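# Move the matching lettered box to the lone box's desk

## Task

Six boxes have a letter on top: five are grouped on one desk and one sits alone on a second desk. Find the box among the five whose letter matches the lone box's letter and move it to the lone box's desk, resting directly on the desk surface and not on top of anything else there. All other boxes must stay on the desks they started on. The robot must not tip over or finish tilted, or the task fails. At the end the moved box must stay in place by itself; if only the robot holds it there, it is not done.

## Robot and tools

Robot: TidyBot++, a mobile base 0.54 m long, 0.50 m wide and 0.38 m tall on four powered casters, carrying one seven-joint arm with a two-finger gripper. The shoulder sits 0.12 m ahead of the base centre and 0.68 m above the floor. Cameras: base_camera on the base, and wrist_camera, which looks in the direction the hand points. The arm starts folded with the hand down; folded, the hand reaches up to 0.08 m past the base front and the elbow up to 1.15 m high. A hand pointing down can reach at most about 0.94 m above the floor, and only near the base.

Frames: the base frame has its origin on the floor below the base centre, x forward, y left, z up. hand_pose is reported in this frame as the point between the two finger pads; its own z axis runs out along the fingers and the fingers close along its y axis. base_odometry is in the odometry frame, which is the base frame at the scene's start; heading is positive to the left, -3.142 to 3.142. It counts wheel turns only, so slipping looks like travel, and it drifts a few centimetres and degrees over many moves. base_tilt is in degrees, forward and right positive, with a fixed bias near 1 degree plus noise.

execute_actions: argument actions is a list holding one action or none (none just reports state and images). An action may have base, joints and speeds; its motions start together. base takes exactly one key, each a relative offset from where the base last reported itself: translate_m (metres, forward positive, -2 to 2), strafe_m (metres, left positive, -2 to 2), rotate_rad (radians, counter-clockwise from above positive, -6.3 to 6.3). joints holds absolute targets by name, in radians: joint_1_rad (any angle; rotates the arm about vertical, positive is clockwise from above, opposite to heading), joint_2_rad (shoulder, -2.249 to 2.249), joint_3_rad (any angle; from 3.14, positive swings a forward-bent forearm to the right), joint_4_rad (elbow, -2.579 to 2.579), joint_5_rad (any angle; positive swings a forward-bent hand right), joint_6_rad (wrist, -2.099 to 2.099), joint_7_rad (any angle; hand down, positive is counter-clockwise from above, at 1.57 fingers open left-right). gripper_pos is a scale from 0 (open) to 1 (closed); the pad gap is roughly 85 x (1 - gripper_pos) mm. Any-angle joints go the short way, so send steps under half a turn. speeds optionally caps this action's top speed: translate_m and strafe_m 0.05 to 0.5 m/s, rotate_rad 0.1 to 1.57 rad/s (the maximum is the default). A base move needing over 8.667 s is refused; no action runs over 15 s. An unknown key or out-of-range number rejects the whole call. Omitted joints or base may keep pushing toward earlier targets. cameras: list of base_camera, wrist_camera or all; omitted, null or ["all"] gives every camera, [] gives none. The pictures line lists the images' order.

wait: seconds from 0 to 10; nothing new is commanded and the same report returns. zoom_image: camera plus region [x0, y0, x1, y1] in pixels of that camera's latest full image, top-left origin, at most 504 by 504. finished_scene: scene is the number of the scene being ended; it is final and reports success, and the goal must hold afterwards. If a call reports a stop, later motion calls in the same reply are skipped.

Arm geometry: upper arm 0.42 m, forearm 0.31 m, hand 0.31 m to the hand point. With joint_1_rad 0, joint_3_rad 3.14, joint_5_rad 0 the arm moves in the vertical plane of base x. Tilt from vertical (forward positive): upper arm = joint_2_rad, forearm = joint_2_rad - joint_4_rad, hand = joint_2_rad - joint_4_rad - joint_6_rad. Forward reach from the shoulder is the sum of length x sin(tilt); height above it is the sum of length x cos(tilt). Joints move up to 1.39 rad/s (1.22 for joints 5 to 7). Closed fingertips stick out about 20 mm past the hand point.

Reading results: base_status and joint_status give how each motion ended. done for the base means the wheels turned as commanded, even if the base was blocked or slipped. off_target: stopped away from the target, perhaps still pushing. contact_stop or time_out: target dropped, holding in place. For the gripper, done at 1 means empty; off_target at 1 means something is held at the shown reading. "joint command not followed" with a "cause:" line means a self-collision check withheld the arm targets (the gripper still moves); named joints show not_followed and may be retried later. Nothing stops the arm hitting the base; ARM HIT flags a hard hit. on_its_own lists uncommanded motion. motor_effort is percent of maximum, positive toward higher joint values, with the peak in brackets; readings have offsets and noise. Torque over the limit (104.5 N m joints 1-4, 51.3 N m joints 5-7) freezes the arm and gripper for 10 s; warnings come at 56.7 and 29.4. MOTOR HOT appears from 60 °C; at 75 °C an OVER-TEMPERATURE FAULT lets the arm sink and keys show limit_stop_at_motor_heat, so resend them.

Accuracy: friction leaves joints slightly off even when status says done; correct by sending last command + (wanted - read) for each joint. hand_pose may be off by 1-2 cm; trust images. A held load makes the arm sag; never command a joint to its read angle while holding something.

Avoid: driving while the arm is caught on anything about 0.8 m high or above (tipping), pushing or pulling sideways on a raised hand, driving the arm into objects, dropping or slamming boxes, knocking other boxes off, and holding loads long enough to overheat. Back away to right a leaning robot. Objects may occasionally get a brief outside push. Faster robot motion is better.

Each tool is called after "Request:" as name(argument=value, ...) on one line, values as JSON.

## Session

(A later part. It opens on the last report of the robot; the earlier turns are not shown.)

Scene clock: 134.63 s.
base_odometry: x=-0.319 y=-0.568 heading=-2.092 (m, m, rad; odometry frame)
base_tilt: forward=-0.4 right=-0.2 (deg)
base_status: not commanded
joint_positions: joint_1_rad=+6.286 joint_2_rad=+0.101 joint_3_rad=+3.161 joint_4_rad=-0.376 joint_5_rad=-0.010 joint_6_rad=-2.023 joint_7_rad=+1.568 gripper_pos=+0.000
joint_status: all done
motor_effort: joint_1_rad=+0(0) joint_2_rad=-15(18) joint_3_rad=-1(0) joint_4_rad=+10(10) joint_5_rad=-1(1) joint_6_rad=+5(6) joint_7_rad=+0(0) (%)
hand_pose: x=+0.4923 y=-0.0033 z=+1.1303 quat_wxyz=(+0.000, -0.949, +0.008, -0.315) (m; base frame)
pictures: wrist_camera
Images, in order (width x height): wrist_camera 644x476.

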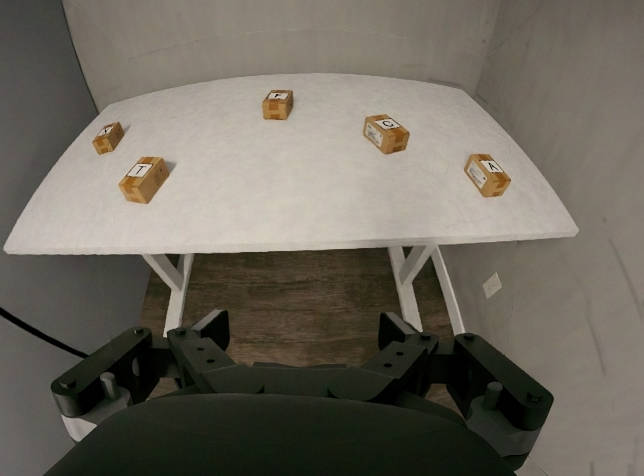

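Request:
execute_actions(actions=[{"base":{"strafe_m":0.35},"joints":{"joint_1_rad":-0.4}}])

Scene clock: 166.23 s.
base_odometry: x=-0.015 y=-0.742 heading=-2.092 (m, m, rad; odometry frame)
base_tilt: forward=-0.4 right=-0.2 (deg)
base_status: done
joint_positions: joint_1_rad=+5.890 joint_2_rad=+0.101 joint_3_rad=+3.161 joint_4_rad=-0.375 joint_5_rad=-0.010 joint_6_rad=-2.023 joint_7_rad=+1.568 gripper_pos=+0.000
joint_status: all done
motor_effort: joint_1_rad=+0(2) joint_2_rad=-15(18) joint_3_rad=-1(2) joint_4_rad=+10(11) joint_5_rad=-1(1) joint_6_rad=+5(5) joint_7_rad=+0(0) (%)
hand_pose: x=+0.4647 y=+0.1407 z=+1.1305 quat_wxyz=(+0.062, -0.932, -0.178, -0.310) (m; base frame)
pictures: base_camera, wrist_camera
Images, in order (width x height): base_camera 644x364, wrist_camera 644x476.

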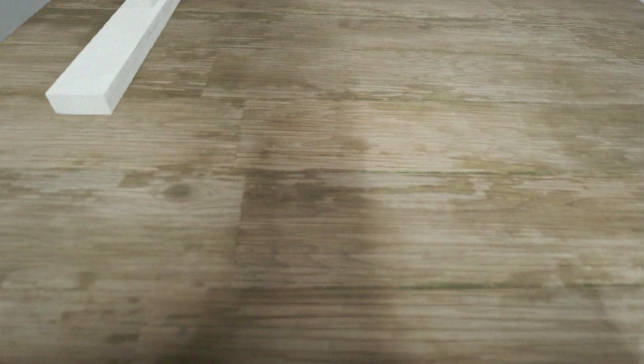

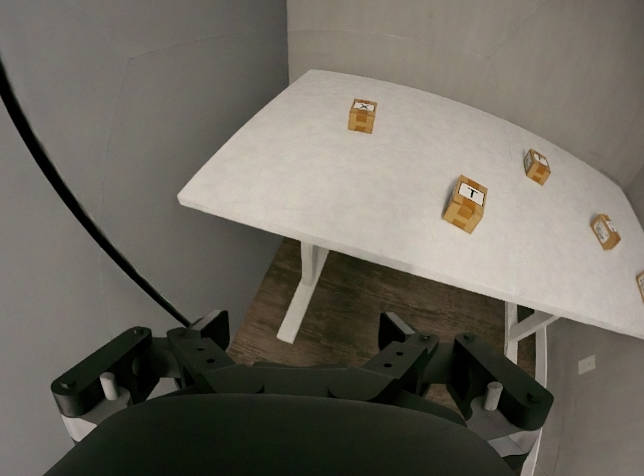

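Request:
zoom_image(camera="wrist_camera", region=[320, 80, 410, 150])

Region (320, 80, 410, 150) of wrist_camera's 644x476 image, scaled by 5.600.

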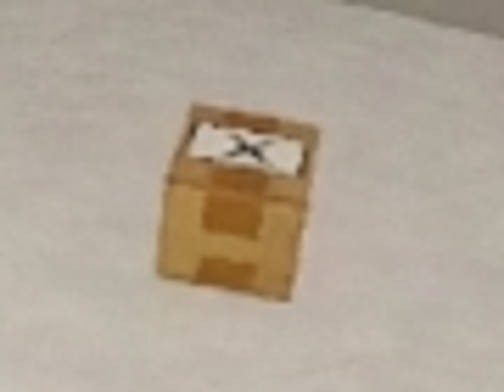

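Request:
execute_actions(actions=[{"base":{"translate_m":0.3},"joints":{"joint_1_rad":-0.42},"speeds":{"translate_m":0.3}}])

Scene clock: 186.13 s.
base_odometry: x=-0.165 y=-1.003 heading=-2.092 (m, m, rad; odometry frame)
base_tilt: forward=-0.4 right=-0.2 (deg)
base_status: done
joint_positions: joint_1_rad=+5.871 joint_2_rad=+0.103 joint_3_rad=+3.161 joint_4_rad=-0.372 joint_5_rad=-0.010 joint_6_rad=-2.025 joint_7_rad=+1.568 gripper_pos=+0.000
joint_status: all done
motor_effort: joint_1_rad=+0(2) joint_2_rad=-16(19) joint_3_rad=-1(0) joint_4_rad=+10(12) joint_5_rad=+0(0) joint_6_rad=+5(5) joint_7_rad=+0(0) (%)
hand_pose: x=+0.4621 y=+0.1474 z=+1.1304 quat_wxyz=(+0.064, -0.930, -0.187, -0.309) (m; base frame)
pictures: base_camera, wrist_camera
Images, in order (width x height): base_camera 644x364, wrist_camera 644x476.

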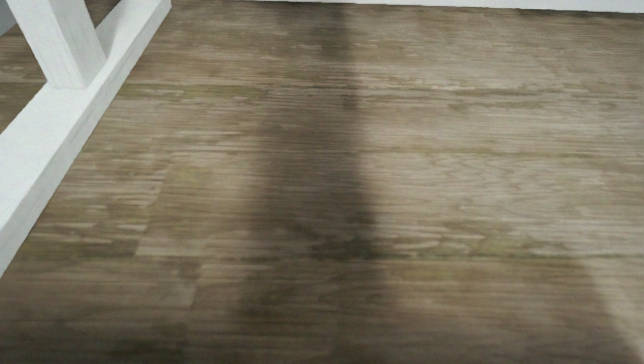

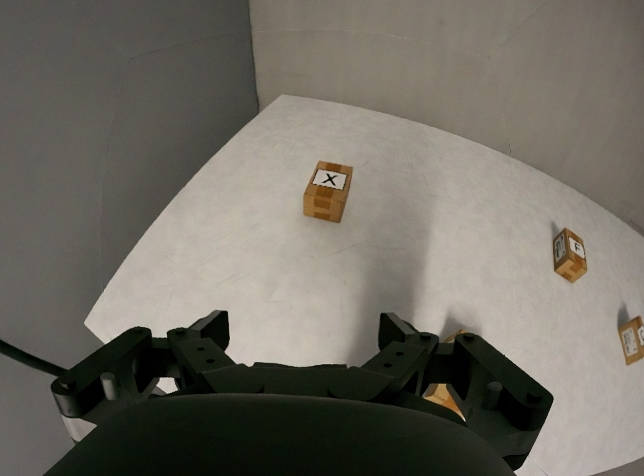

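Request:
execute_actions(actions=[{"joints":{"joint_1_rad":-0.40,"joint_2_rad":0.356,"joint_4_rad":-0.514,"joint_6_rad":-1.53,"joint_7_rad":1.45},"speeds":{}}], cameras=["wrist_camera"])

action 0: "speeds" must be an object that gives a speed for at least one key that is commanded beside it, as in {"translate_m": 0.5}; or leave "speeds" out

Request:
execute_actions(actions=[{"joints":{"joint_1_rad":-0.40,"joint_2_rad":0.356,"joint_4_rad":-0.514,"joint_6_rad":-1.53,"joint_7_rad":1.45}}], cameras=["wrist_camera"])

Scene clock: 206.73 s.
base_odometry: x=-0.165 y=-1.003 heading=-2.092 (m, m, rad; odometry frame)
base_tilt: forward=-0.4 right=-0.2 (deg)
base_status: not commanded
joint_positions: joint_1_rad=+5.871 joint_2_rad=+0.362 joint_3_rad=+3.161 joint_4_rad=-0.505 joint_5_rad=-0.010 joint_6_rad=-1.552 joint_7_rad=+1.482 gripper_pos=+0.000
joint_status: all done
motor_effort: joint_1_rad=+0(1) joint_2_rad=-30(39) joint_3_rad=-1(1) joint_4_rad=+16(18) joint_5_rad=+0(0) joint_6_rad=+6(5) joint_7_rad=-1(0) (%)
hand_pose: x=+0.6656 y=+0.2344 z=+1.0452 quat_wxyz=(+0.086, -0.924, -0.145, -0.343) (m; base frame)
pictures: wrist_camera
Images, in order (width x height): wrist_camera 644x476.

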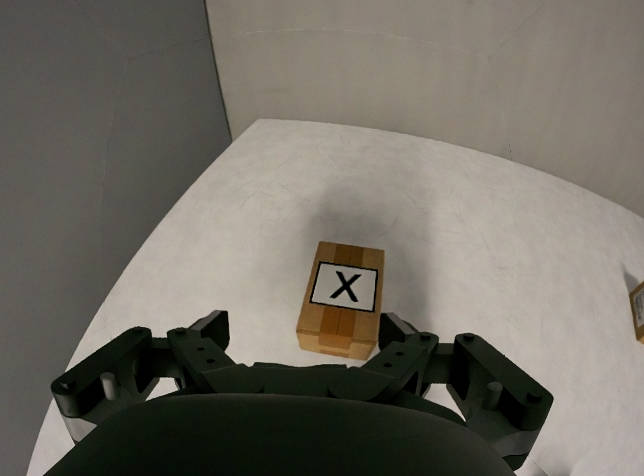

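Request:
execute_actions(actions=[{"joints":{"joint_1_rad":-0.35}}], cameras=["wrist_camera"])

Scene clock: 211.97 s.
base_odometry: x=-0.165 y=-1.003 heading=-2.092 (m, m, rad; odometry frame)
base_tilt: forward=-0.4 right=-0.2 (deg)
base_status: not commanded
joint_positions: joint_1_rad=+5.927 joint_2_rad=+0.362 joint_3_rad=+3.161 joint_4_rad=-0.505 joint_5_rad=-0.010 joint_6_rad=-1.552 joint_7_rad=+1.482 gripper_pos=+0.000
joint_status: all done
motor_effort: joint_1_rad=+0(1) joint_2_rad=-31(31) joint_3_rad=-1(2) joint_4_rad=+16(15) joint_5_rad=-1(1) joint_6_rad=+5(5) joint_7_rad=+0(0) (%)
hand_pose: x=+0.6779 y=+0.2034 z=+1.0452 quat_wxyz=(+0.076, -0.928, -0.119, -0.345) (m; base frame)
pictures: wrist_camera
Images, in order (width x height): wrist_camera 644x476.

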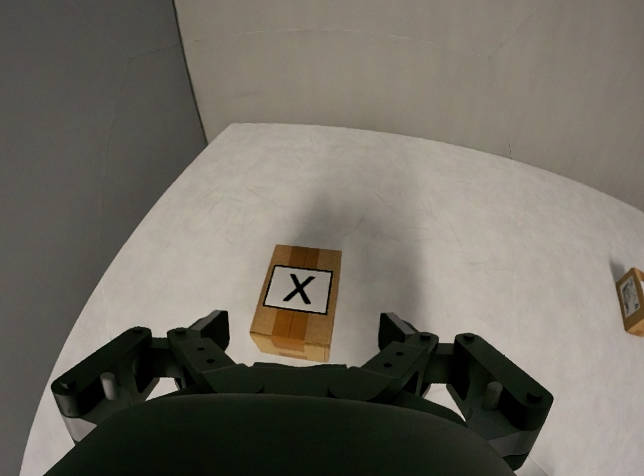

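Request:
execute_actions(actions=[{"joints":{"joint_1_rad":-0.38}}], cameras=["wrist_camera"])

Scene clock: 216.60 s.
base_odometry: x=-0.165 y=-1.003 heading=-2.092 (m, m, rad; odometry frame)
base_tilt: forward=-0.4 right=-0.2 (deg)
base_status: not commanded
joint_positions: joint_1_rad=+5.910 joint_2_rad=+0.362 joint_3_rad=+3.161 joint_4_rad=-0.505 joint_5_rad=-0.010 joint_6_rad=-1.552 joint_7_rad=+1.482 gripper_pos=+0.000
joint_status: all done
motor_effort: joint_1_rad=+0(3) joint_2_rad=-30(31) joint_3_rad=-1(2) joint_4_rad=+15(15) joint_5_rad=+0(1) joint_6_rad=+5(5) joint_7_rad=+0(0) (%)
hand_pose: x=+0.6743 y=+0.2130 z=+1.0452 quat_wxyz=(+0.079, -0.927, -0.127, -0.345) (m; base frame)
pictures: wrist_camera
Images, in order (width x height): wrist_camera 644x476.

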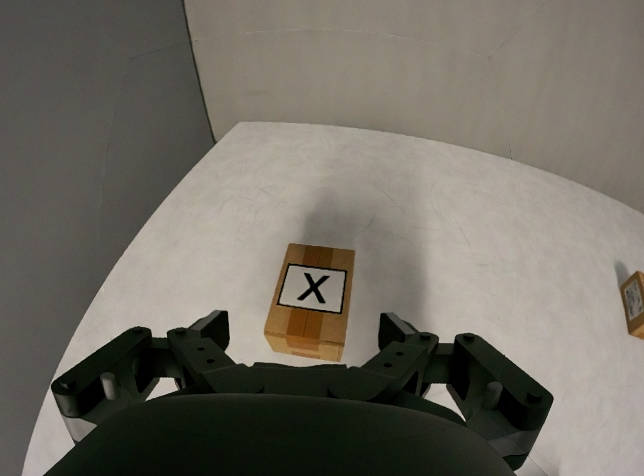

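Request:
execute_actions(actions=[{"joints":{"joint_2_rad":0.415,"joint_4_rad":-0.65,"joint_6_rad":-1.345}}], cameras=["wrist_camera"])

Scene clock: 224.60 s.
base_odometry: x=-0.165 y=-1.003 heading=-2.092 (m, m, rad; odometry frame)
base_tilt: forward=-0.4 right=-0.2 (deg)
base_status: not commanded
joint_positions: joint_1_rad=+5.910 joint_2_rad=+0.415 joint_3_rad=+3.161 joint_4_rad=-0.631 joint_5_rad=-0.010 joint_6_rad=-1.369 joint_7_rad=+1.482 gripper_pos=+0.000
joint_status: all done
motor_effort: joint_1_rad=+0(0) joint_2_rad=-35(37) joint_3_rad=-1(1) joint_4_rad=+17(18) joint_5_rad=-1(1) joint_6_rad=+5(5) joint_7_rad=+0(1) (%)
hand_pose: x=+0.7249 y=+0.2319 z=+0.9913 quat_wxyz=(+0.079, -0.926, -0.126, -0.346) (m; base frame)
pictures: wrist_camera
Images, in order (width x height): wrist_camera 644x476.

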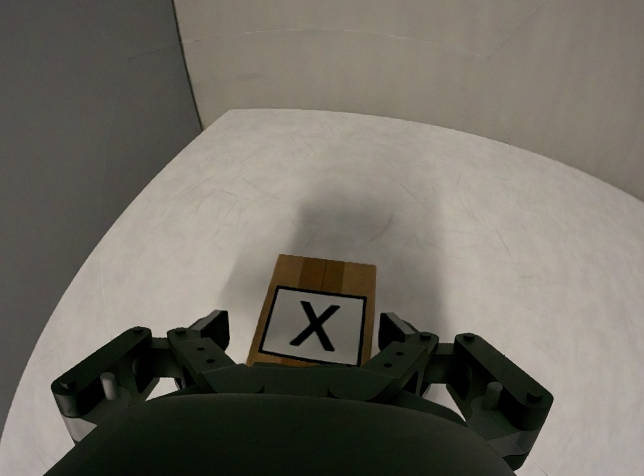

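Request:
execute_actions(actions=[{"joints":{"joint_1_rad":-0.355}}], cameras=["wrist_camera"])

Scene clock: 228.30 s.
base_odometry: x=-0.165 y=-1.003 heading=-2.092 (m, m, rad; odometry frame)
base_tilt: forward=-0.4 right=-0.2 (deg)
base_status: not commanded
joint_positions: joint_1_rad=+5.922 joint_2_rad=+0.415 joint_3_rad=+3.161 joint_4_rad=-0.631 joint_5_rad=-0.010 joint_6_rad=-1.369 joint_7_rad=+1.482 gripper_pos=+0.000
joint_status: all done
motor_effort: joint_1_rad=+0(1) joint_2_rad=-34(34) joint_3_rad=-1(2) joint_4_rad=+17(17) joint_5_rad=-1(0) joint_6_rad=+6(5) joint_7_rad=+0(0) (%)
hand_pose: x=+0.7275 y=+0.2249 z=+0.9913 quat_wxyz=(+0.077, -0.927, -0.121, -0.347) (m; base frame)
pictures: wrist_camera
Images, in order (width x height): wrist_camera 644x476.

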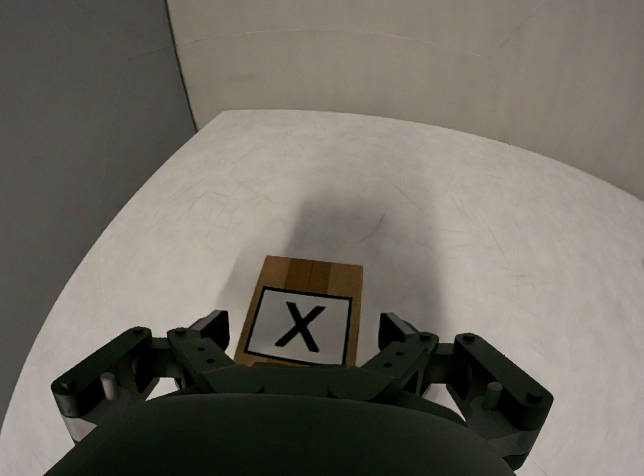

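Request:
execute_actions(actions=[{"joints":{"joint_2_rad":0.431,"joint_4_rad":-0.71,"joint_6_rad":-1.277}}], cameras=["wrist_camera"])

Scene clock: 234.17 s.
base_odometry: x=-0.165 y=-1.003 heading=-2.092 (m, m, rad; odometry frame)
base_tilt: forward=-0.4 right=-0.2 (deg)
base_status: not commanded
joint_positions: joint_1_rad=+5.922 joint_2_rad=+0.424 joint_3_rad=+3.161 joint_4_rad=-0.689 joint_5_rad=-0.010 joint_6_rad=-1.301 joint_7_rad=+1.482 gripper_pos=+0.000
joint_status: all done
motor_effort: joint_1_rad=+0(1) joint_2_rad=-34(36) joint_3_rad=-1(1) joint_4_rad=+17(18) joint_5_rad=+0(1) joint_6_rad=+5(5) joint_7_rad=+0(0) (%)
hand_pose: x=+0.7402 y=+0.2293 z=+0.9719 quat_wxyz=(+0.077, -0.927, -0.121, -0.347) (m; base frame)
pictures: wrist_camera
Images, in order (width x height): wrist_camera 644x476.

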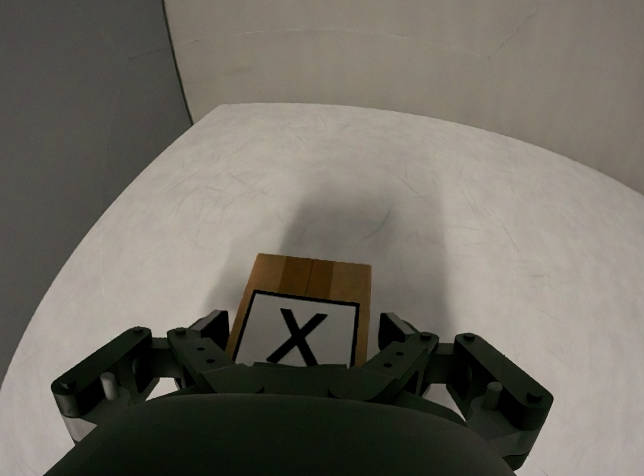

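Request:
execute_actions(actions=[{"joints":{"gripper_pos":1.0}}], cameras=["wrist_camera"])

Scene clock: 240.70 s.
base_odometry: x=-0.165 y=-1.003 heading=-2.092 (m, m, rad; odometry frame)
base_tilt: forward=-0.4 right=-0.2 (deg)
base_status: not commanded
joint_positions: joint_1_rad=+5.922 joint_2_rad=+0.413 joint_3_rad=+3.161 joint_4_rad=-0.691 joint_5_rad=-0.010 joint_6_rad=-1.285 joint_7_rad=+1.480 gripper_pos=+0.343
joint_status: gripper_pos off_target (ended at +0.343, target +1.000)
motor_effort: joint_1_rad=+0(2) joint_2_rad=-34(35) joint_3_rad=-1(0) joint_4_rad=+18(18) joint_5_rad=-1(1) joint_6_rad=+6(6) joint_7_rad=+0(0) (%)
hand_pose: x=+0.7405 y=+0.2294 z=+0.9817 quat_wxyz=(+0.080, -0.922, -0.119, -0.359) (m; base frame)
pictures: wrist_camera
Images, in order (width x height): wrist_camera 644x476.

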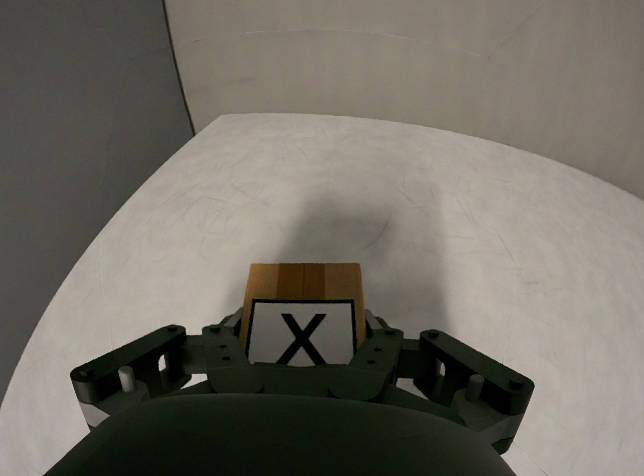

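Request:
execute_actions(actions=[{"joints":{"joint_2_rad":0.3,"joint_4_rad":-0.5,"joint_6_rad":-1.5}}], cameras=["wrist_camera"])

Request:
execute_actions(actions=[{"joints":{"joint_2_rad":-0.1,"joint_4_rad":-0.5,"joint_6_rad":-1.8}}], cameras=["wrist_camera"])

Scene clock: 248.20 s.
base_odometry: x=-0.165 y=-1.003 heading=-2.092 (m, m, rad; odometry frame)
base_tilt: forward=-0.4 right=-0.2 (deg)
base_status: not commanded
joint_positions: joint_1_rad=+5.922 joint_2_rad=+0.299 joint_3_rad=+3.161 joint_4_rad=-0.518 joint_5_rad=-0.010 joint_6_rad=-1.478 joint_7_rad=+1.480 gripper_pos=+0.343
joint_status: all done
motor_effort: joint_1_rad=+0(0) joint_2_rad=-29(40) joint_3_rad=-1(1) joint_4_rad=+16(20) joint_5_rad=+0(1) joint_6_rad=+6(6) joint_7_rad=-1(0) (%)
hand_pose: x=+0.6692 y=+0.2035 z=+1.0931 quat_wxyz=(+0.090, -0.904, -0.117, -0.401) (m; base frame)
pictures: wrist_camera
Images, in order (width x height): wrist_camera 644x476.

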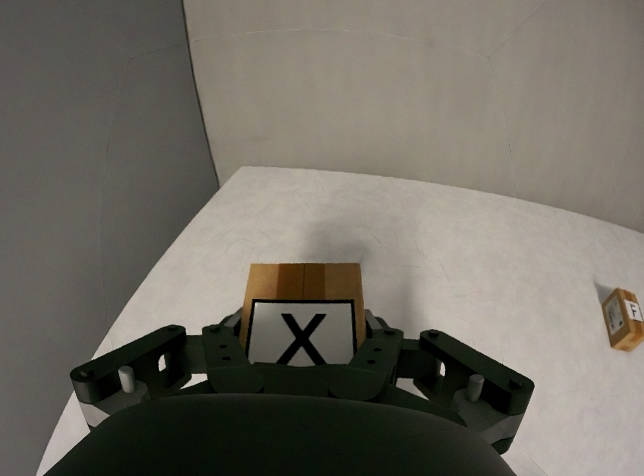

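Scene clock: 250.07 s.
base_odometry: x=-0.165 y=-1.003 heading=-2.092 (m, m, rad; odometry frame)
base_tilt: forward=-0.4 right=-0.2 (deg)
base_status: not commanded
joint_positions: joint_1_rad=+5.922 joint_2_rad=-0.104 joint_3_rad=+3.161 joint_4_rad=-0.514 joint_5_rad=-0.010 joint_6_rad=-1.781 joint_7_rad=+1.480 gripper_pos=+0.343
joint_status: all done
motor_effort: joint_1_rad=+0(0) joint_2_rad=-8(33) joint_3_rad=-1(1) joint_4_rad=+11(17) joint_5_rad=+0(1) joint_6_rad=+7(8) joint_7_rad=+0(0) (%)
hand_pose: x=+0.4338 y=+0.1155 z=+1.2077 quat_wxyz=(+0.103, -0.882, -0.114, -0.446) (m; base frame)
pictures: wrist_camera
Images, in order (width x height): wrist_camera 644x476.

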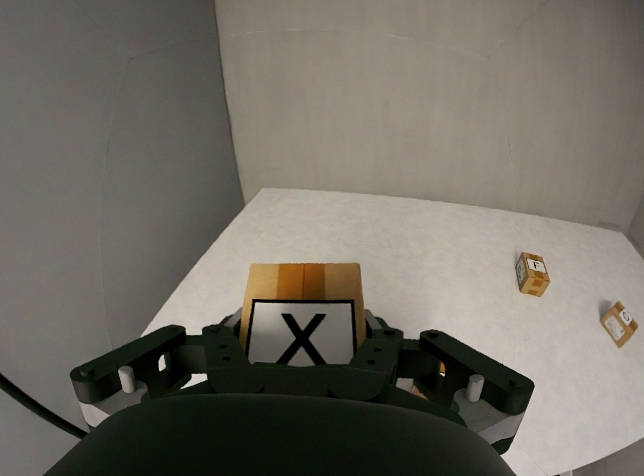

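Request:
execute_actions(actions=[{"base":{"translate_m":-0.35},"joints":{"joint_1_rad":0.0,"joint_2_rad":-0.7,"joint_4_rad":-1.1,"joint_6_rad":-1.6,"joint_7_rad":1.57}}], cameras=[])

Request:
execute_actions(actions=[{"base":{"strafe_m":-0.35}}], cameras=[])

Request:
execute_actions(actions=[{"base":{"translate_m":-1.3}}], cameras=[])

Request:
execute_actions(actions=[{"base":{"rotate_rad":1.57}}])

Scene clock: 257.23 s.
base_odometry: x=+0.010 y=-0.699 heading=-2.093 (m, m, rad; odometry frame)
base_tilt: forward=-0.4 right=-0.2 (deg)
base_status: done
joint_positions: joint_1_rad=+6.270 joint_2_rad=-0.711 joint_3_rad=+3.162 joint_4_rad=-1.078 joint_5_rad=-0.010 joint_6_rad=-1.632 joint_7_rad=+1.538 gripper_pos=+0.343
joint_status: all done
motor_effort: joint_1_rad=+0(0) joint_2_rad=+13(18) joint_3_rad=+0(3) joint_4_rad=+11(14) joint_5_rad=+0(2) joint_6_rad=+8(8) joint_7_rad=+0(1) (%)
hand_pose: x=+0.2406 y=-0.0021 z=+1.1649 quat_wxyz=(+0.018, -0.841, +0.015, -0.541) (m; base frame)
pictures: none
No camera images: the call's "cameras" was empty. Leave "cameras" out to get every camera's image.

Scene clock: 259.27 s.
base_odometry: x=-0.294 y=-0.524 heading=-2.093 (m, m, rad; odometry frame)
base_tilt: forward=-0.4 right=-0.2 (deg)
base_status: done
joint_positions: joint_1_rad=+6.272 joint_2_rad=-0.711 joint_3_rad=+3.162 joint_4_rad=-1.079 joint_5_rad=-0.010 joint_6_rad=-1.632 joint_7_rad=+1.538 gripper_pos=+0.343
joint_status: not commanded
motor_effort: joint_1_rad=+1(1) joint_2_rad=+13(14) joint_3_rad=-1(2) joint_4_rad=+11(11) joint_5_rad=-1(2) joint_6_rad=+8(8) joint_7_rad=-1(0) (%)
hand_pose: x=+0.2408 y=-0.0025 z=+1.1648 quat_wxyz=(+0.017, -0.841, +0.017, -0.540) (m; base frame)
pictures: none
No camera images: the call's "cameras" was empty. Leave "cameras" out to get every camera's image.

Scene clock: 263.23 s.
base_odometry: x=+0.355 y=+0.603 heading=-2.093 (m, m, rad; odometry frame)
base_tilt: forward=-0.4 right=-0.1 (deg)
base_status: done
joint_positions: joint_1_rad=+6.272 joint_2_rad=-0.702 joint_3_rad=+3.162 joint_4_rad=-1.083 joint_5_rad=-0.010 joint_6_rad=-1.630 joint_7_rad=+1.538 gripper_pos=+0.343
joint_status: not commanded
motor_effort: joint_1_rad=+0(0) joint_2_rad=+13(16) joint_3_rad=+0(0) joint_4_rad=+11(12) joint_5_rad=+0(1) joint_6_rad=+7(8) joint_7_rad=+0(0) (%)
hand_pose: x=+0.2457 y=-0.0024 z=+1.1625 quat_wxyz=(+0.017, -0.844, +0.017, -0.536) (m; base frame)
pictures: none
No camera images: the call's "cameras" was empty. Leave "cameras" out to get every camera's image.

Scene clock: 265.53 s.
base_odometry: x=+0.355 y=+0.603 heading=-0.524 (m, m, rad; odometry frame)
base_tilt: forward=-0.4 right=-0.2 (deg)
base_status: done
joint_positions: joint_1_rad=+6.272 joint_2_rad=-0.702 joint_3_rad=+3.162 joint_4_rad=-1.083 joint_5_rad=-0.010 joint_6_rad=-1.630 joint_7_rad=+1.538 gripper_pos=+0.343
joint_status: not commanded
motor_effort: joint_1_rad=+0(0) joint_2_rad=+13(13) joint_3_rad=-1(2) joint_4_rad=+11(11) joint_5_rad=-2(2) joint_6_rad=+8(8) joint_7_rad=-1(1) (%)
hand_pose: x=+0.2457 y=-0.0024 z=+1.1625 quat_wxyz=(+0.017, -0.844, +0.017, -0.536) (m; base frame)
pictures: base_camera, wrist_camera
Images, in order (width x height): base_camera 644x364, wrist_camera 644x476.

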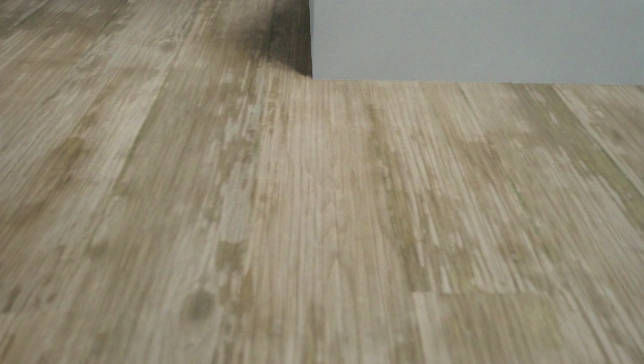

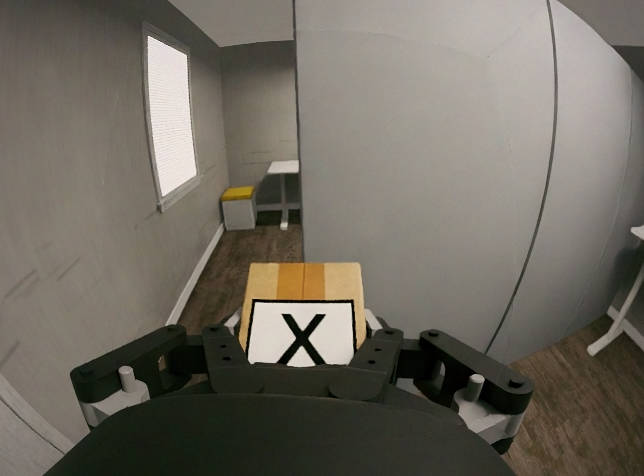

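Request:
execute_actions(actions=[{"base":{"strafe_m":0.45}}])

Scene clock: 270.80 s.
base_odometry: x=+0.579 y=+0.993 heading=-0.523 (m, m, rad; odometry frame)
base_tilt: forward=-0.4 right=-0.2 (deg)
base_status: done
joint_positions: joint_1_rad=+6.276 joint_2_rad=-0.702 joint_3_rad=+3.162 joint_4_rad=-1.083 joint_5_rad=-0.010 joint_6_rad=-1.630 joint_7_rad=+1.538 gripper_pos=+0.343
joint_status: not commanded
motor_effort: joint_1_rad=+0(2) joint_2_rad=+13(14) joint_3_rad=+0(2) joint_4_rad=+11(11) joint_5_rad=-1(2) joint_6_rad=+8(8) joint_7_rad=+0(0) (%)
hand_pose: x=+0.2457 y=-0.0029 z=+1.1625 quat_wxyz=(+0.016, -0.844, +0.018, -0.536) (m; base frame)
pictures: base_camera, wrist_camera
Images, in order (width x height): base_camera 644x364, wrist_camera 644x476.

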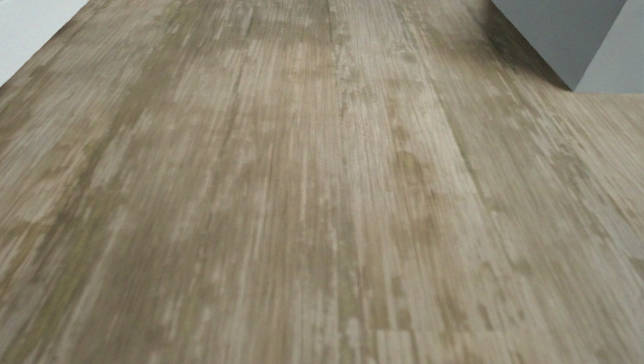

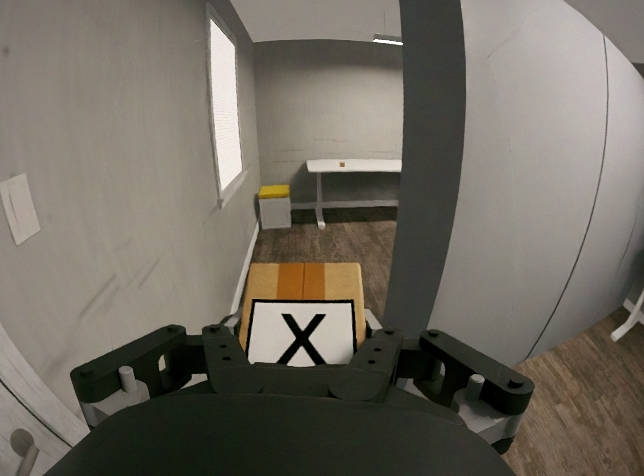

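Request:
execute_actions(actions=[{"base":{"strafe_m":0.05}}], cameras=[])

Request:
execute_actions(actions=[{"base":{"translate_m":1.85}}])

Scene clock: 276.23 s.
base_odometry: x=+0.604 y=+1.036 heading=-0.522 (m, m, rad; odometry frame)
base_tilt: forward=-0.4 right=-0.2 (deg)
base_status: done
joint_positions: joint_1_rad=+6.278 joint_2_rad=-0.702 joint_3_rad=+3.161 joint_4_rad=-1.083 joint_5_rad=-0.010 joint_6_rad=-1.630 joint_7_rad=+1.538 gripper_pos=+0.343
joint_status: not commanded
motor_effort: joint_1_rad=+0(1) joint_2_rad=+12(14) joint_3_rad=+0(2) joint_4_rad=+11(11) joint_5_rad=+0(2) joint_6_rad=+7(8) joint_7_rad=+0(0) (%)
hand_pose: x=+0.2457 y=-0.0030 z=+1.1625 quat_wxyz=(+0.016, -0.844, +0.019, -0.536) (m; base frame)
pictures: none
No camera images: the call's "cameras" was empty. Leave "cameras" out to get every camera's image.

Scene clock: 281.30 s.
base_odometry: x=+2.208 y=+0.115 heading=-0.522 (m, m, rad; odometry frame)
base_tilt: forward=-0.4 right=-0.2 (deg)
base_status: done
joint_positions: joint_1_rad=+6.278 joint_2_rad=-0.698 joint_3_rad=+3.161 joint_4_rad=-1.084 joint_5_rad=-0.010 joint_6_rad=-1.630 joint_7_rad=+1.538 gripper_pos=+0.343
joint_status: not commanded
motor_effort: joint_1_rad=+0(1) joint_2_rad=+12(18) joint_3_rad=+0(0) joint_4_rad=+11(12) joint_5_rad=+0(0) joint_6_rad=+8(9) joint_7_rad=+0(1) (%)
hand_pose: x=+0.2483 y=-0.0030 z=+1.1615 quat_wxyz=(+0.016, -0.846, +0.019, -0.533) (m; base frame)
pictures: base_camera, wrist_camera
Images, in order (width x height): base_camera 644x364, wrist_camera 644x476.

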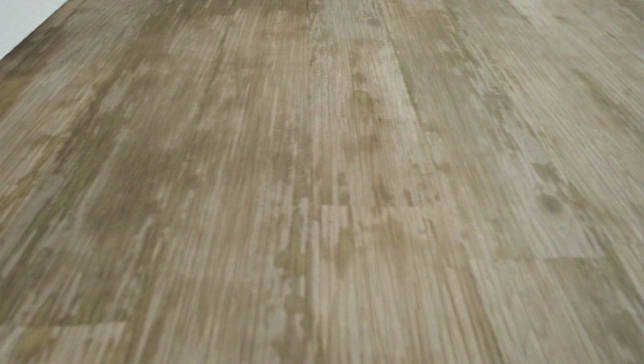

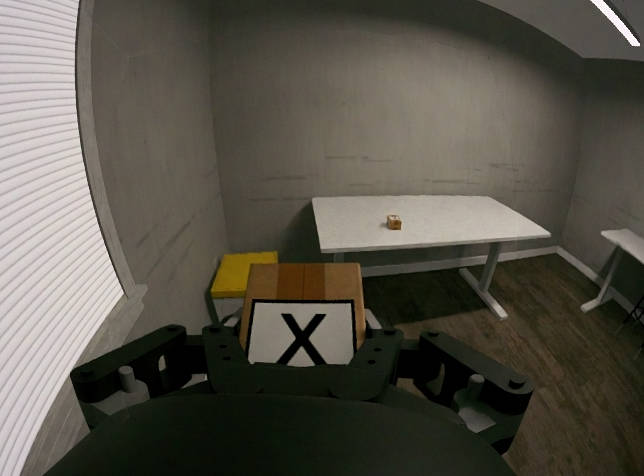

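Request:
execute_actions(actions=[{"base":{"strafe_m":-0.7}}], cameras=[])

Request:
execute_actions(actions=[{"base":{"translate_m":0.65},"joints":{"joint_2_rad":-0.3,"joint_4_rad":-0.9,"joint_6_rad":-1.8}}])

Scene clock: 291.83 s.
base_odometry: x=+1.860 y=-0.493 heading=-0.521 (m, m, rad; odometry frame)
base_tilt: forward=-0.4 right=-0.2 (deg)
base_status: done
joint_positions: joint_1_rad=+6.278 joint_2_rad=-0.698 joint_3_rad=+3.161 joint_4_rad=-1.084 joint_5_rad=-0.010 joint_6_rad=-1.630 joint_7_rad=+1.538 gripper_pos=+0.343
joint_status: not commanded
motor_effort: joint_1_rad=+0(1) joint_2_rad=+13(14) joint_3_rad=-1(2) joint_4_rad=+11(12) joint_5_rad=+0(2) joint_6_rad=+8(8) joint_7_rad=+0(0) (%)
hand_pose: x=+0.2483 y=-0.0030 z=+1.1615 quat_wxyz=(+0.016, -0.846, +0.019, -0.533) (m; base frame)
pictures: none
No camera images: the call's "cameras" was empty. Leave "cameras" out to get every camera's image.

Scene clock: 294.50 s.
base_odometry: x=+2.423 y=-0.817 heading=-0.522 (m, m, rad; odometry frame)
base_tilt: forward=-0.4 right=-0.2 (deg)
base_status: done
joint_positions: joint_1_rad=+6.278 joint_2_rad=-0.292 joint_3_rad=+3.161 joint_4_rad=-0.929 joint_5_rad=-0.010 joint_6_rad=-1.776 joint_7_rad=+1.538 gripper_pos=+0.343
joint_status: all done
motor_effort: joint_1_rad=+0(1) joint_2_rad=-4(18) joint_3_rad=-1(0) joint_4_rad=+13(14) joint_5_rad=-1(0) joint_6_rad=+6(9) joint_7_rad=-1(0) (%)
hand_pose: x=+0.3923 y=-0.0018 z=+1.1053 quat_wxyz=(+0.010, -0.934, +0.020, -0.356) (m; base frame)
pictures: base_camera, wrist_camera
Images, in order (width x height): base_camera 644x364, wrist_camera 644x476.

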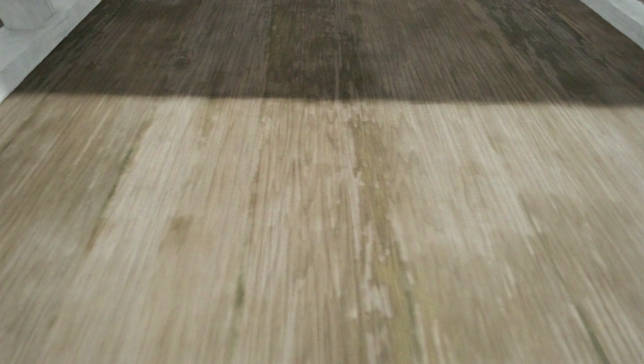

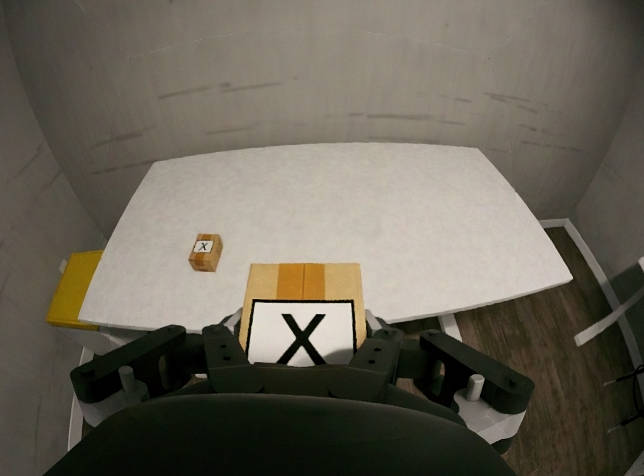

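Request:
execute_actions(actions=[{"base":{"translate_m":0.08},"joints":{"joint_2_rad":0.241,"joint_4_rad":-1.33,"joint_6_rad":-0.83}}])

Scene clock: 301.23 s.
base_odometry: x=+2.493 y=-0.857 heading=-0.522 (m, m, rad; odometry frame)
base_tilt: forward=-0.4 right=-0.2 (deg)
base_status: done
joint_positions: joint_1_rad=+6.278 joint_2_rad=+0.251 joint_3_rad=+3.161 joint_4_rad=-1.319 joint_5_rad=-0.010 joint_6_rad=-0.857 joint_7_rad=+1.538 gripper_pos=+0.343
joint_status: all done
motor_effort: joint_1_rad=+0(0) joint_2_rad=-31(35) joint_3_rad=-1(0) joint_4_rad=+20(22) joint_5_rad=+0(0) joint_6_rad=+6(7) joint_7_rad=+0(0) (%)
hand_pose: x=+0.7420 y=-0.0042 z=+0.8540 quat_wxyz=(+0.006, -0.937, +0.023, -0.349) (m; base frame)
pictures: base_camera, wrist_camera
Images, in order (width x height): base_camera 644x364, wrist_camera 644x476.

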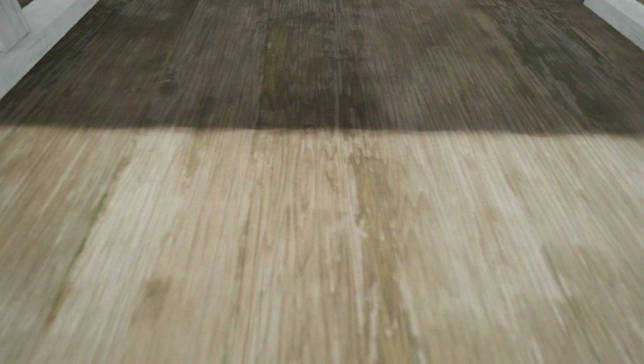

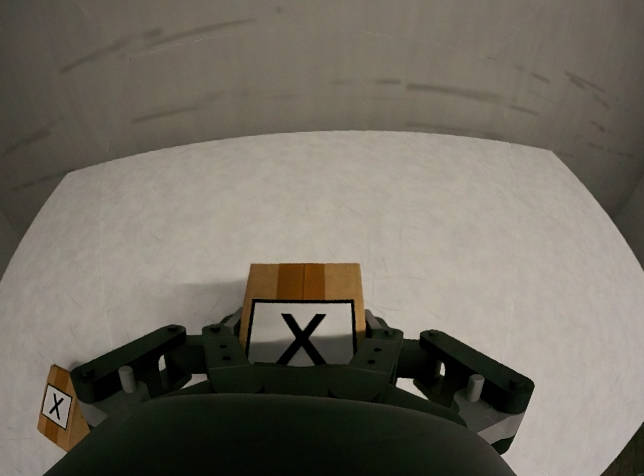

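Request:
execute_actions(actions=[{"joints":{"joint_2_rad":0.255,"joint_4_rad":-1.51,"joint_6_rad":-0.62}}], cameras=["wrist_camera"])

Scene clock: 306.97 s.
base_odometry: x=+2.493 y=-0.857 heading=-0.522 (m, m, rad; odometry frame)
base_tilt: forward=-0.4 right=-0.2 (deg)
base_status: not commanded
joint_positions: joint_1_rad=+6.278 joint_2_rad=+0.254 joint_3_rad=+3.161 joint_4_rad=-1.496 joint_5_rad=-0.010 joint_6_rad=-0.650 joint_7_rad=+1.538 gripper_pos=+0.343
joint_status: all done
motor_effort: joint_1_rad=+0(0) joint_2_rad=-31(33) joint_3_rad=-1(1) joint_4_rad=+20(20) joint_5_rad=-1(0) joint_6_rad=+6(7) joint_7_rad=-1(0) (%)
hand_pose: x=+0.7445 y=-0.0050 z=+0.8032 quat_wxyz=(+0.005, -0.932, +0.024, -0.362) (m; base frame)
pictures: wrist_camera
Images, in order (width x height): wrist_camera 644x476.

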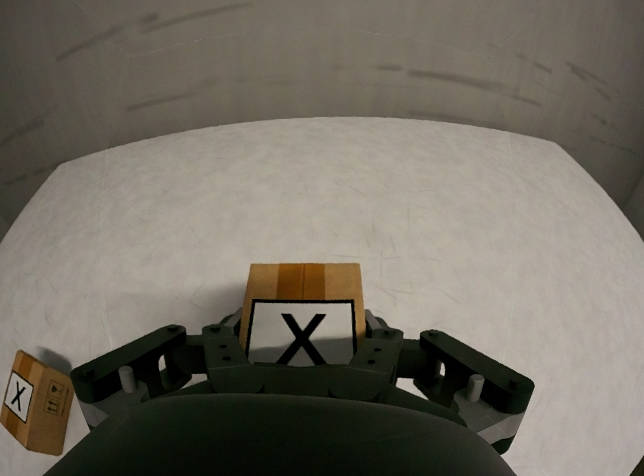

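Request:
execute_actions(actions=[{"joints":{"joint_4_rad":-1.61,"joint_6_rad":-0.53}}])

Scene clock: 310.27 s.
base_odometry: x=+2.493 y=-0.857 heading=-0.522 (m, m, rad; odometry frame)
base_tilt: forward=-0.4 right=-0.2 (deg)
base_status: not commanded
joint_positions: joint_1_rad=+6.278 joint_2_rad=+0.255 joint_3_rad=+3.161 joint_4_rad=-1.598 joint_5_rad=-0.010 joint_6_rad=-0.560 joint_7_rad=+1.538 gripper_pos=+0.343
joint_status: all done
motor_effort: joint_1_rad=+0(0) joint_2_rad=-31(32) joint_3_rad=-1(1) joint_4_rad=+19(21) joint_5_rad=-1(1) joint_6_rad=+6(7) joint_7_rad=+0(1) (%)
hand_pose: x=+0.7346 y=-0.0052 z=+0.7693 quat_wxyz=(+0.005, -0.934, +0.024, -0.356) (m; base frame)
pictures: base_camera, wrist_camera
Images, in order (width x height): base_camera 644x364, wrist_camera 644x476.

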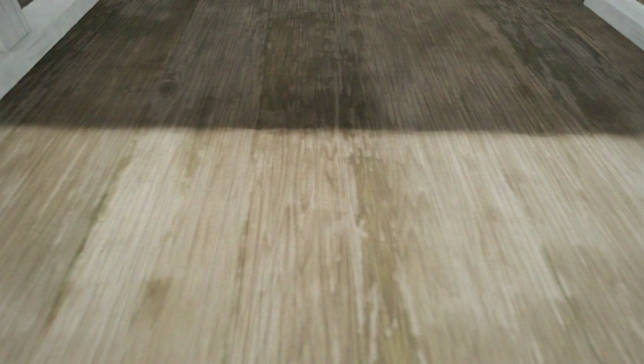

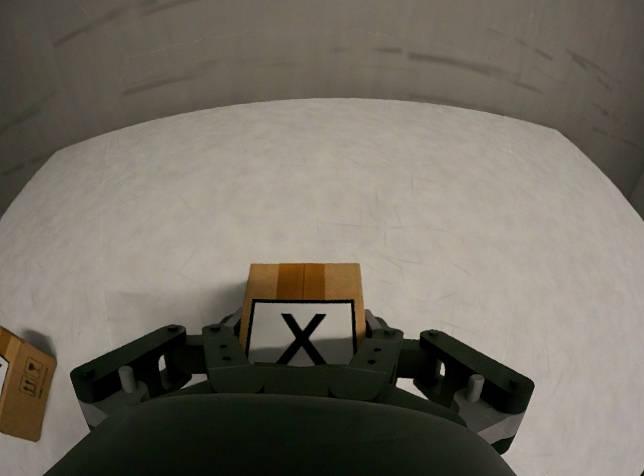

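Request:
execute_actions(actions=[{"joints":{"joint_4_rad":-1.68,"joint_6_rad":-0.46}}], cameras=["wrist_camera"])

Scene clock: 313.00 s.
base_odometry: x=+2.493 y=-0.857 heading=-0.522 (m, m, rad; odometry frame)
base_tilt: forward=-0.4 right=-0.2 (deg)
base_status: not commanded
joint_positions: joint_1_rad=+6.278 joint_2_rad=+0.255 joint_3_rad=+3.161 joint_4_rad=-1.664 joint_5_rad=-0.010 joint_6_rad=-0.486 joint_7_rad=+1.538 gripper_pos=+0.343
joint_status: all done
motor_effort: joint_1_rad=+0(0) joint_2_rad=-30(31) joint_3_rad=-1(1) joint_4_rad=+19(21) joint_5_rad=+0(1) joint_6_rad=+5(6) joint_7_rad=+0(0) (%)
hand_pose: x=+0.7299 y=-0.0054 z=+0.7509 quat_wxyz=(+0.005, -0.933, +0.024, -0.360) (m; base frame)
pictures: wrist_camera
Images, in order (width x height): wrist_camera 644x476.

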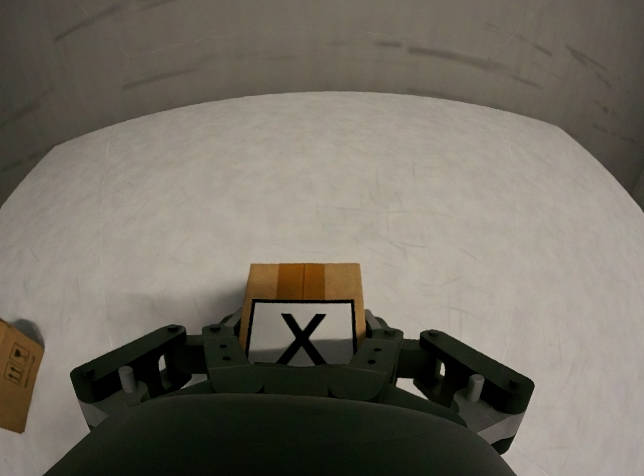

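Request:
execute_actions(actions=[{"joints":{"joint_4_rad":-1.74,"joint_6_rad":-0.40}}], cameras=["wrist_camera"])

Scene clock: 319.60 s.
base_odometry: x=+2.493 y=-0.857 heading=-0.522 (m, m, rad; odometry frame)
base_tilt: forward=-0.4 right=-0.2 (deg)
base_status: not commanded
joint_positions: joint_1_rad=+6.278 joint_2_rad=+0.244 joint_3_rad=+3.161 joint_4_rad=-1.703 joint_5_rad=-0.010 joint_6_rad=-0.419 joint_7_rad=+1.538 gripper_pos=+0.343
joint_status: all done
motor_effort: joint_1_rad=+0(1) joint_2_rad=-25(30) joint_3_rad=+0(0) joint_4_rad=+16(19) joint_5_rad=-1(0) joint_6_rad=+5(6) joint_7_rad=+0(0) (%)
hand_pose: x=+0.7310 y=-0.0057 z=+0.7522 quat_wxyz=(+0.005, -0.925, +0.024, -0.378) (m; base frame)
pictures: wrist_camera
Images, in order (width x height): wrist_camera 644x476.

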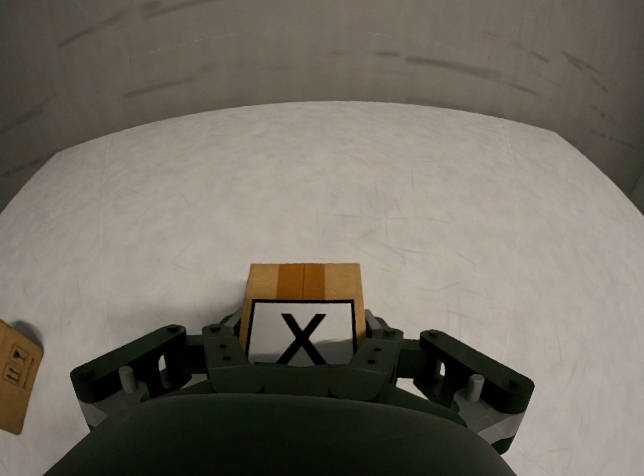

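The box is touching the desk, so I'll release it and lift the arm away.

Request:
execute_actions(actions=[{"joints":{"joint_4_rad":-1.70,"gripper_pos":0.0}}], cameras=["wrist_camera"])

Request:
execute_actions(actions=[{"joints":{"joint_2_rad":0.1,"joint_4_rad":-1.45,"joint_6_rad":-0.85}}], cameras=["wrist_camera"])

Scene clock: 324.33 s.
base_odometry: x=+2.493 y=-0.857 heading=-0.522 (m, m, rad; odometry frame)
base_tilt: forward=-0.4 right=-0.2 (deg)
base_status: not commanded
joint_positions: joint_1_rad=+6.278 joint_2_rad=+0.248 joint_3_rad=+3.161 joint_4_rad=-1.702 joint_5_rad=-0.010 joint_6_rad=-0.419 joint_7_rad=+1.538 gripper_pos=+0.000
joint_status: all done
motor_effort: joint_1_rad=+0(0) joint_2_rad=-29(30) joint_3_rad=-1(1) joint_4_rad=+18(18) joint_5_rad=-1(1) joint_6_rad=+6(6) joint_7_rad=+0(0) (%)
hand_pose: x=+0.7320 y=-0.0057 z=+0.7503 quat_wxyz=(+0.005, -0.926, +0.024, -0.377) (m; base frame)
pictures: wrist_camera
Images, in order (width x height): wrist_camera 644x476.

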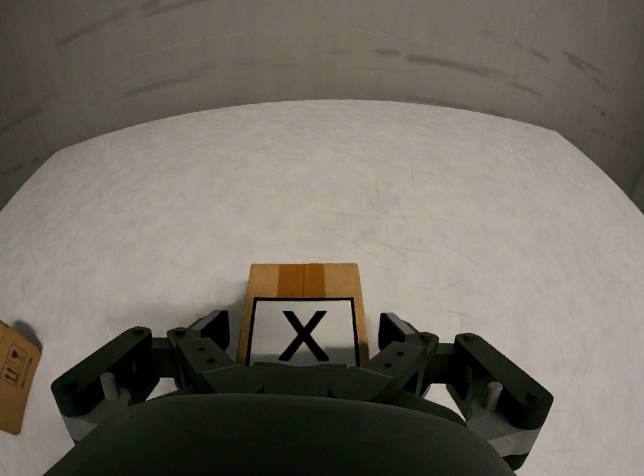

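Scene clock: 325.63 s.
base_odometry: x=+2.493 y=-0.857 heading=-0.522 (m, m, rad; odometry frame)
base_tilt: forward=-0.4 right=-0.2 (deg)
base_status: not commanded
joint_positions: joint_1_rad=+6.278 joint_2_rad=+0.097 joint_3_rad=+3.161 joint_4_rad=-1.465 joint_5_rad=-0.010 joint_6_rad=-0.825 joint_7_rad=+1.538 gripper_pos=+0.000
joint_status: all done
motor_effort: joint_1_rad=+0(0) joint_2_rad=-25(32) joint_3_rad=-1(0) joint_4_rad=+19(20) joint_5_rad=+0(0) joint_6_rad=+6(6) joint_7_rad=-1(1) (%)
hand_pose: x=+0.6876 y=-0.0043 z=+0.8766 quat_wxyz=(+0.007, -0.929, +0.024, -0.368) (m; base frame)
pictures: wrist_camera
Images, in order (width x height): wrist_camera 644x476.

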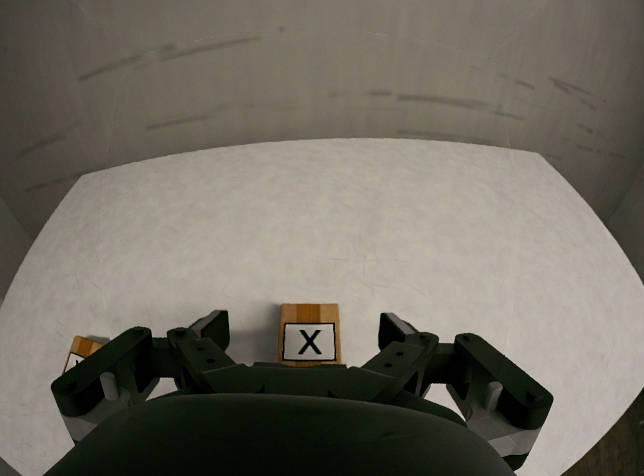

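Request:
execute_actions(actions=[{"joints":{"joint_2_rad":-0.3,"joint_4_rad":-1.1,"joint_6_rad":-1.7}}], cameras=["wrist_camera"])

Scene clock: 331.53 s.
base_odometry: x=+2.493 y=-0.857 heading=-0.522 (m, m, rad; odometry frame)
base_tilt: forward=-0.4 right=-0.2 (deg)
base_status: not commanded
joint_positions: joint_1_rad=+6.278 joint_2_rad=-0.307 joint_3_rad=+3.161 joint_4_rad=-1.115 joint_5_rad=-0.010 joint_6_rad=-1.680 joint_7_rad=+1.538 gripper_pos=+0.000
joint_status: all done
motor_effort: joint_1_rad=+0(0) joint_2_rad=-5(28) joint_3_rad=+0(1) joint_4_rad=+15(21) joint_5_rad=+0(1) joint_6_rad=+5(5) joint_7_rad=+0(0) (%)
hand_pose: x=+0.4085 y=-0.0018 z=+1.0529 quat_wxyz=(+0.010, -0.947, +0.021, -0.321) (m; base frame)
pictures: wrist_camera
Images, in order (width x height): wrist_camera 644x476.

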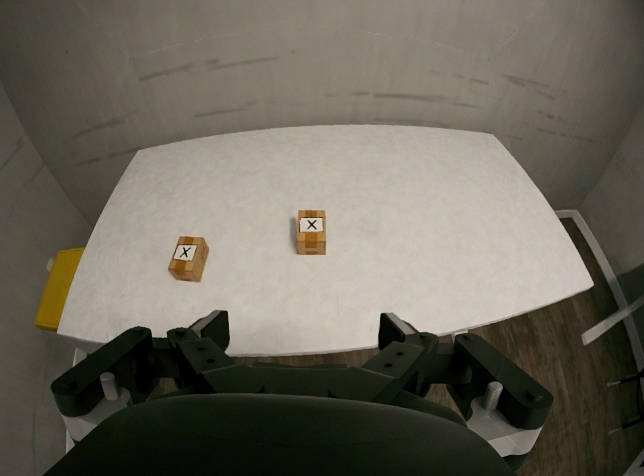

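Request:
finished_scene(scene=1)

The scene is finished: the task was done.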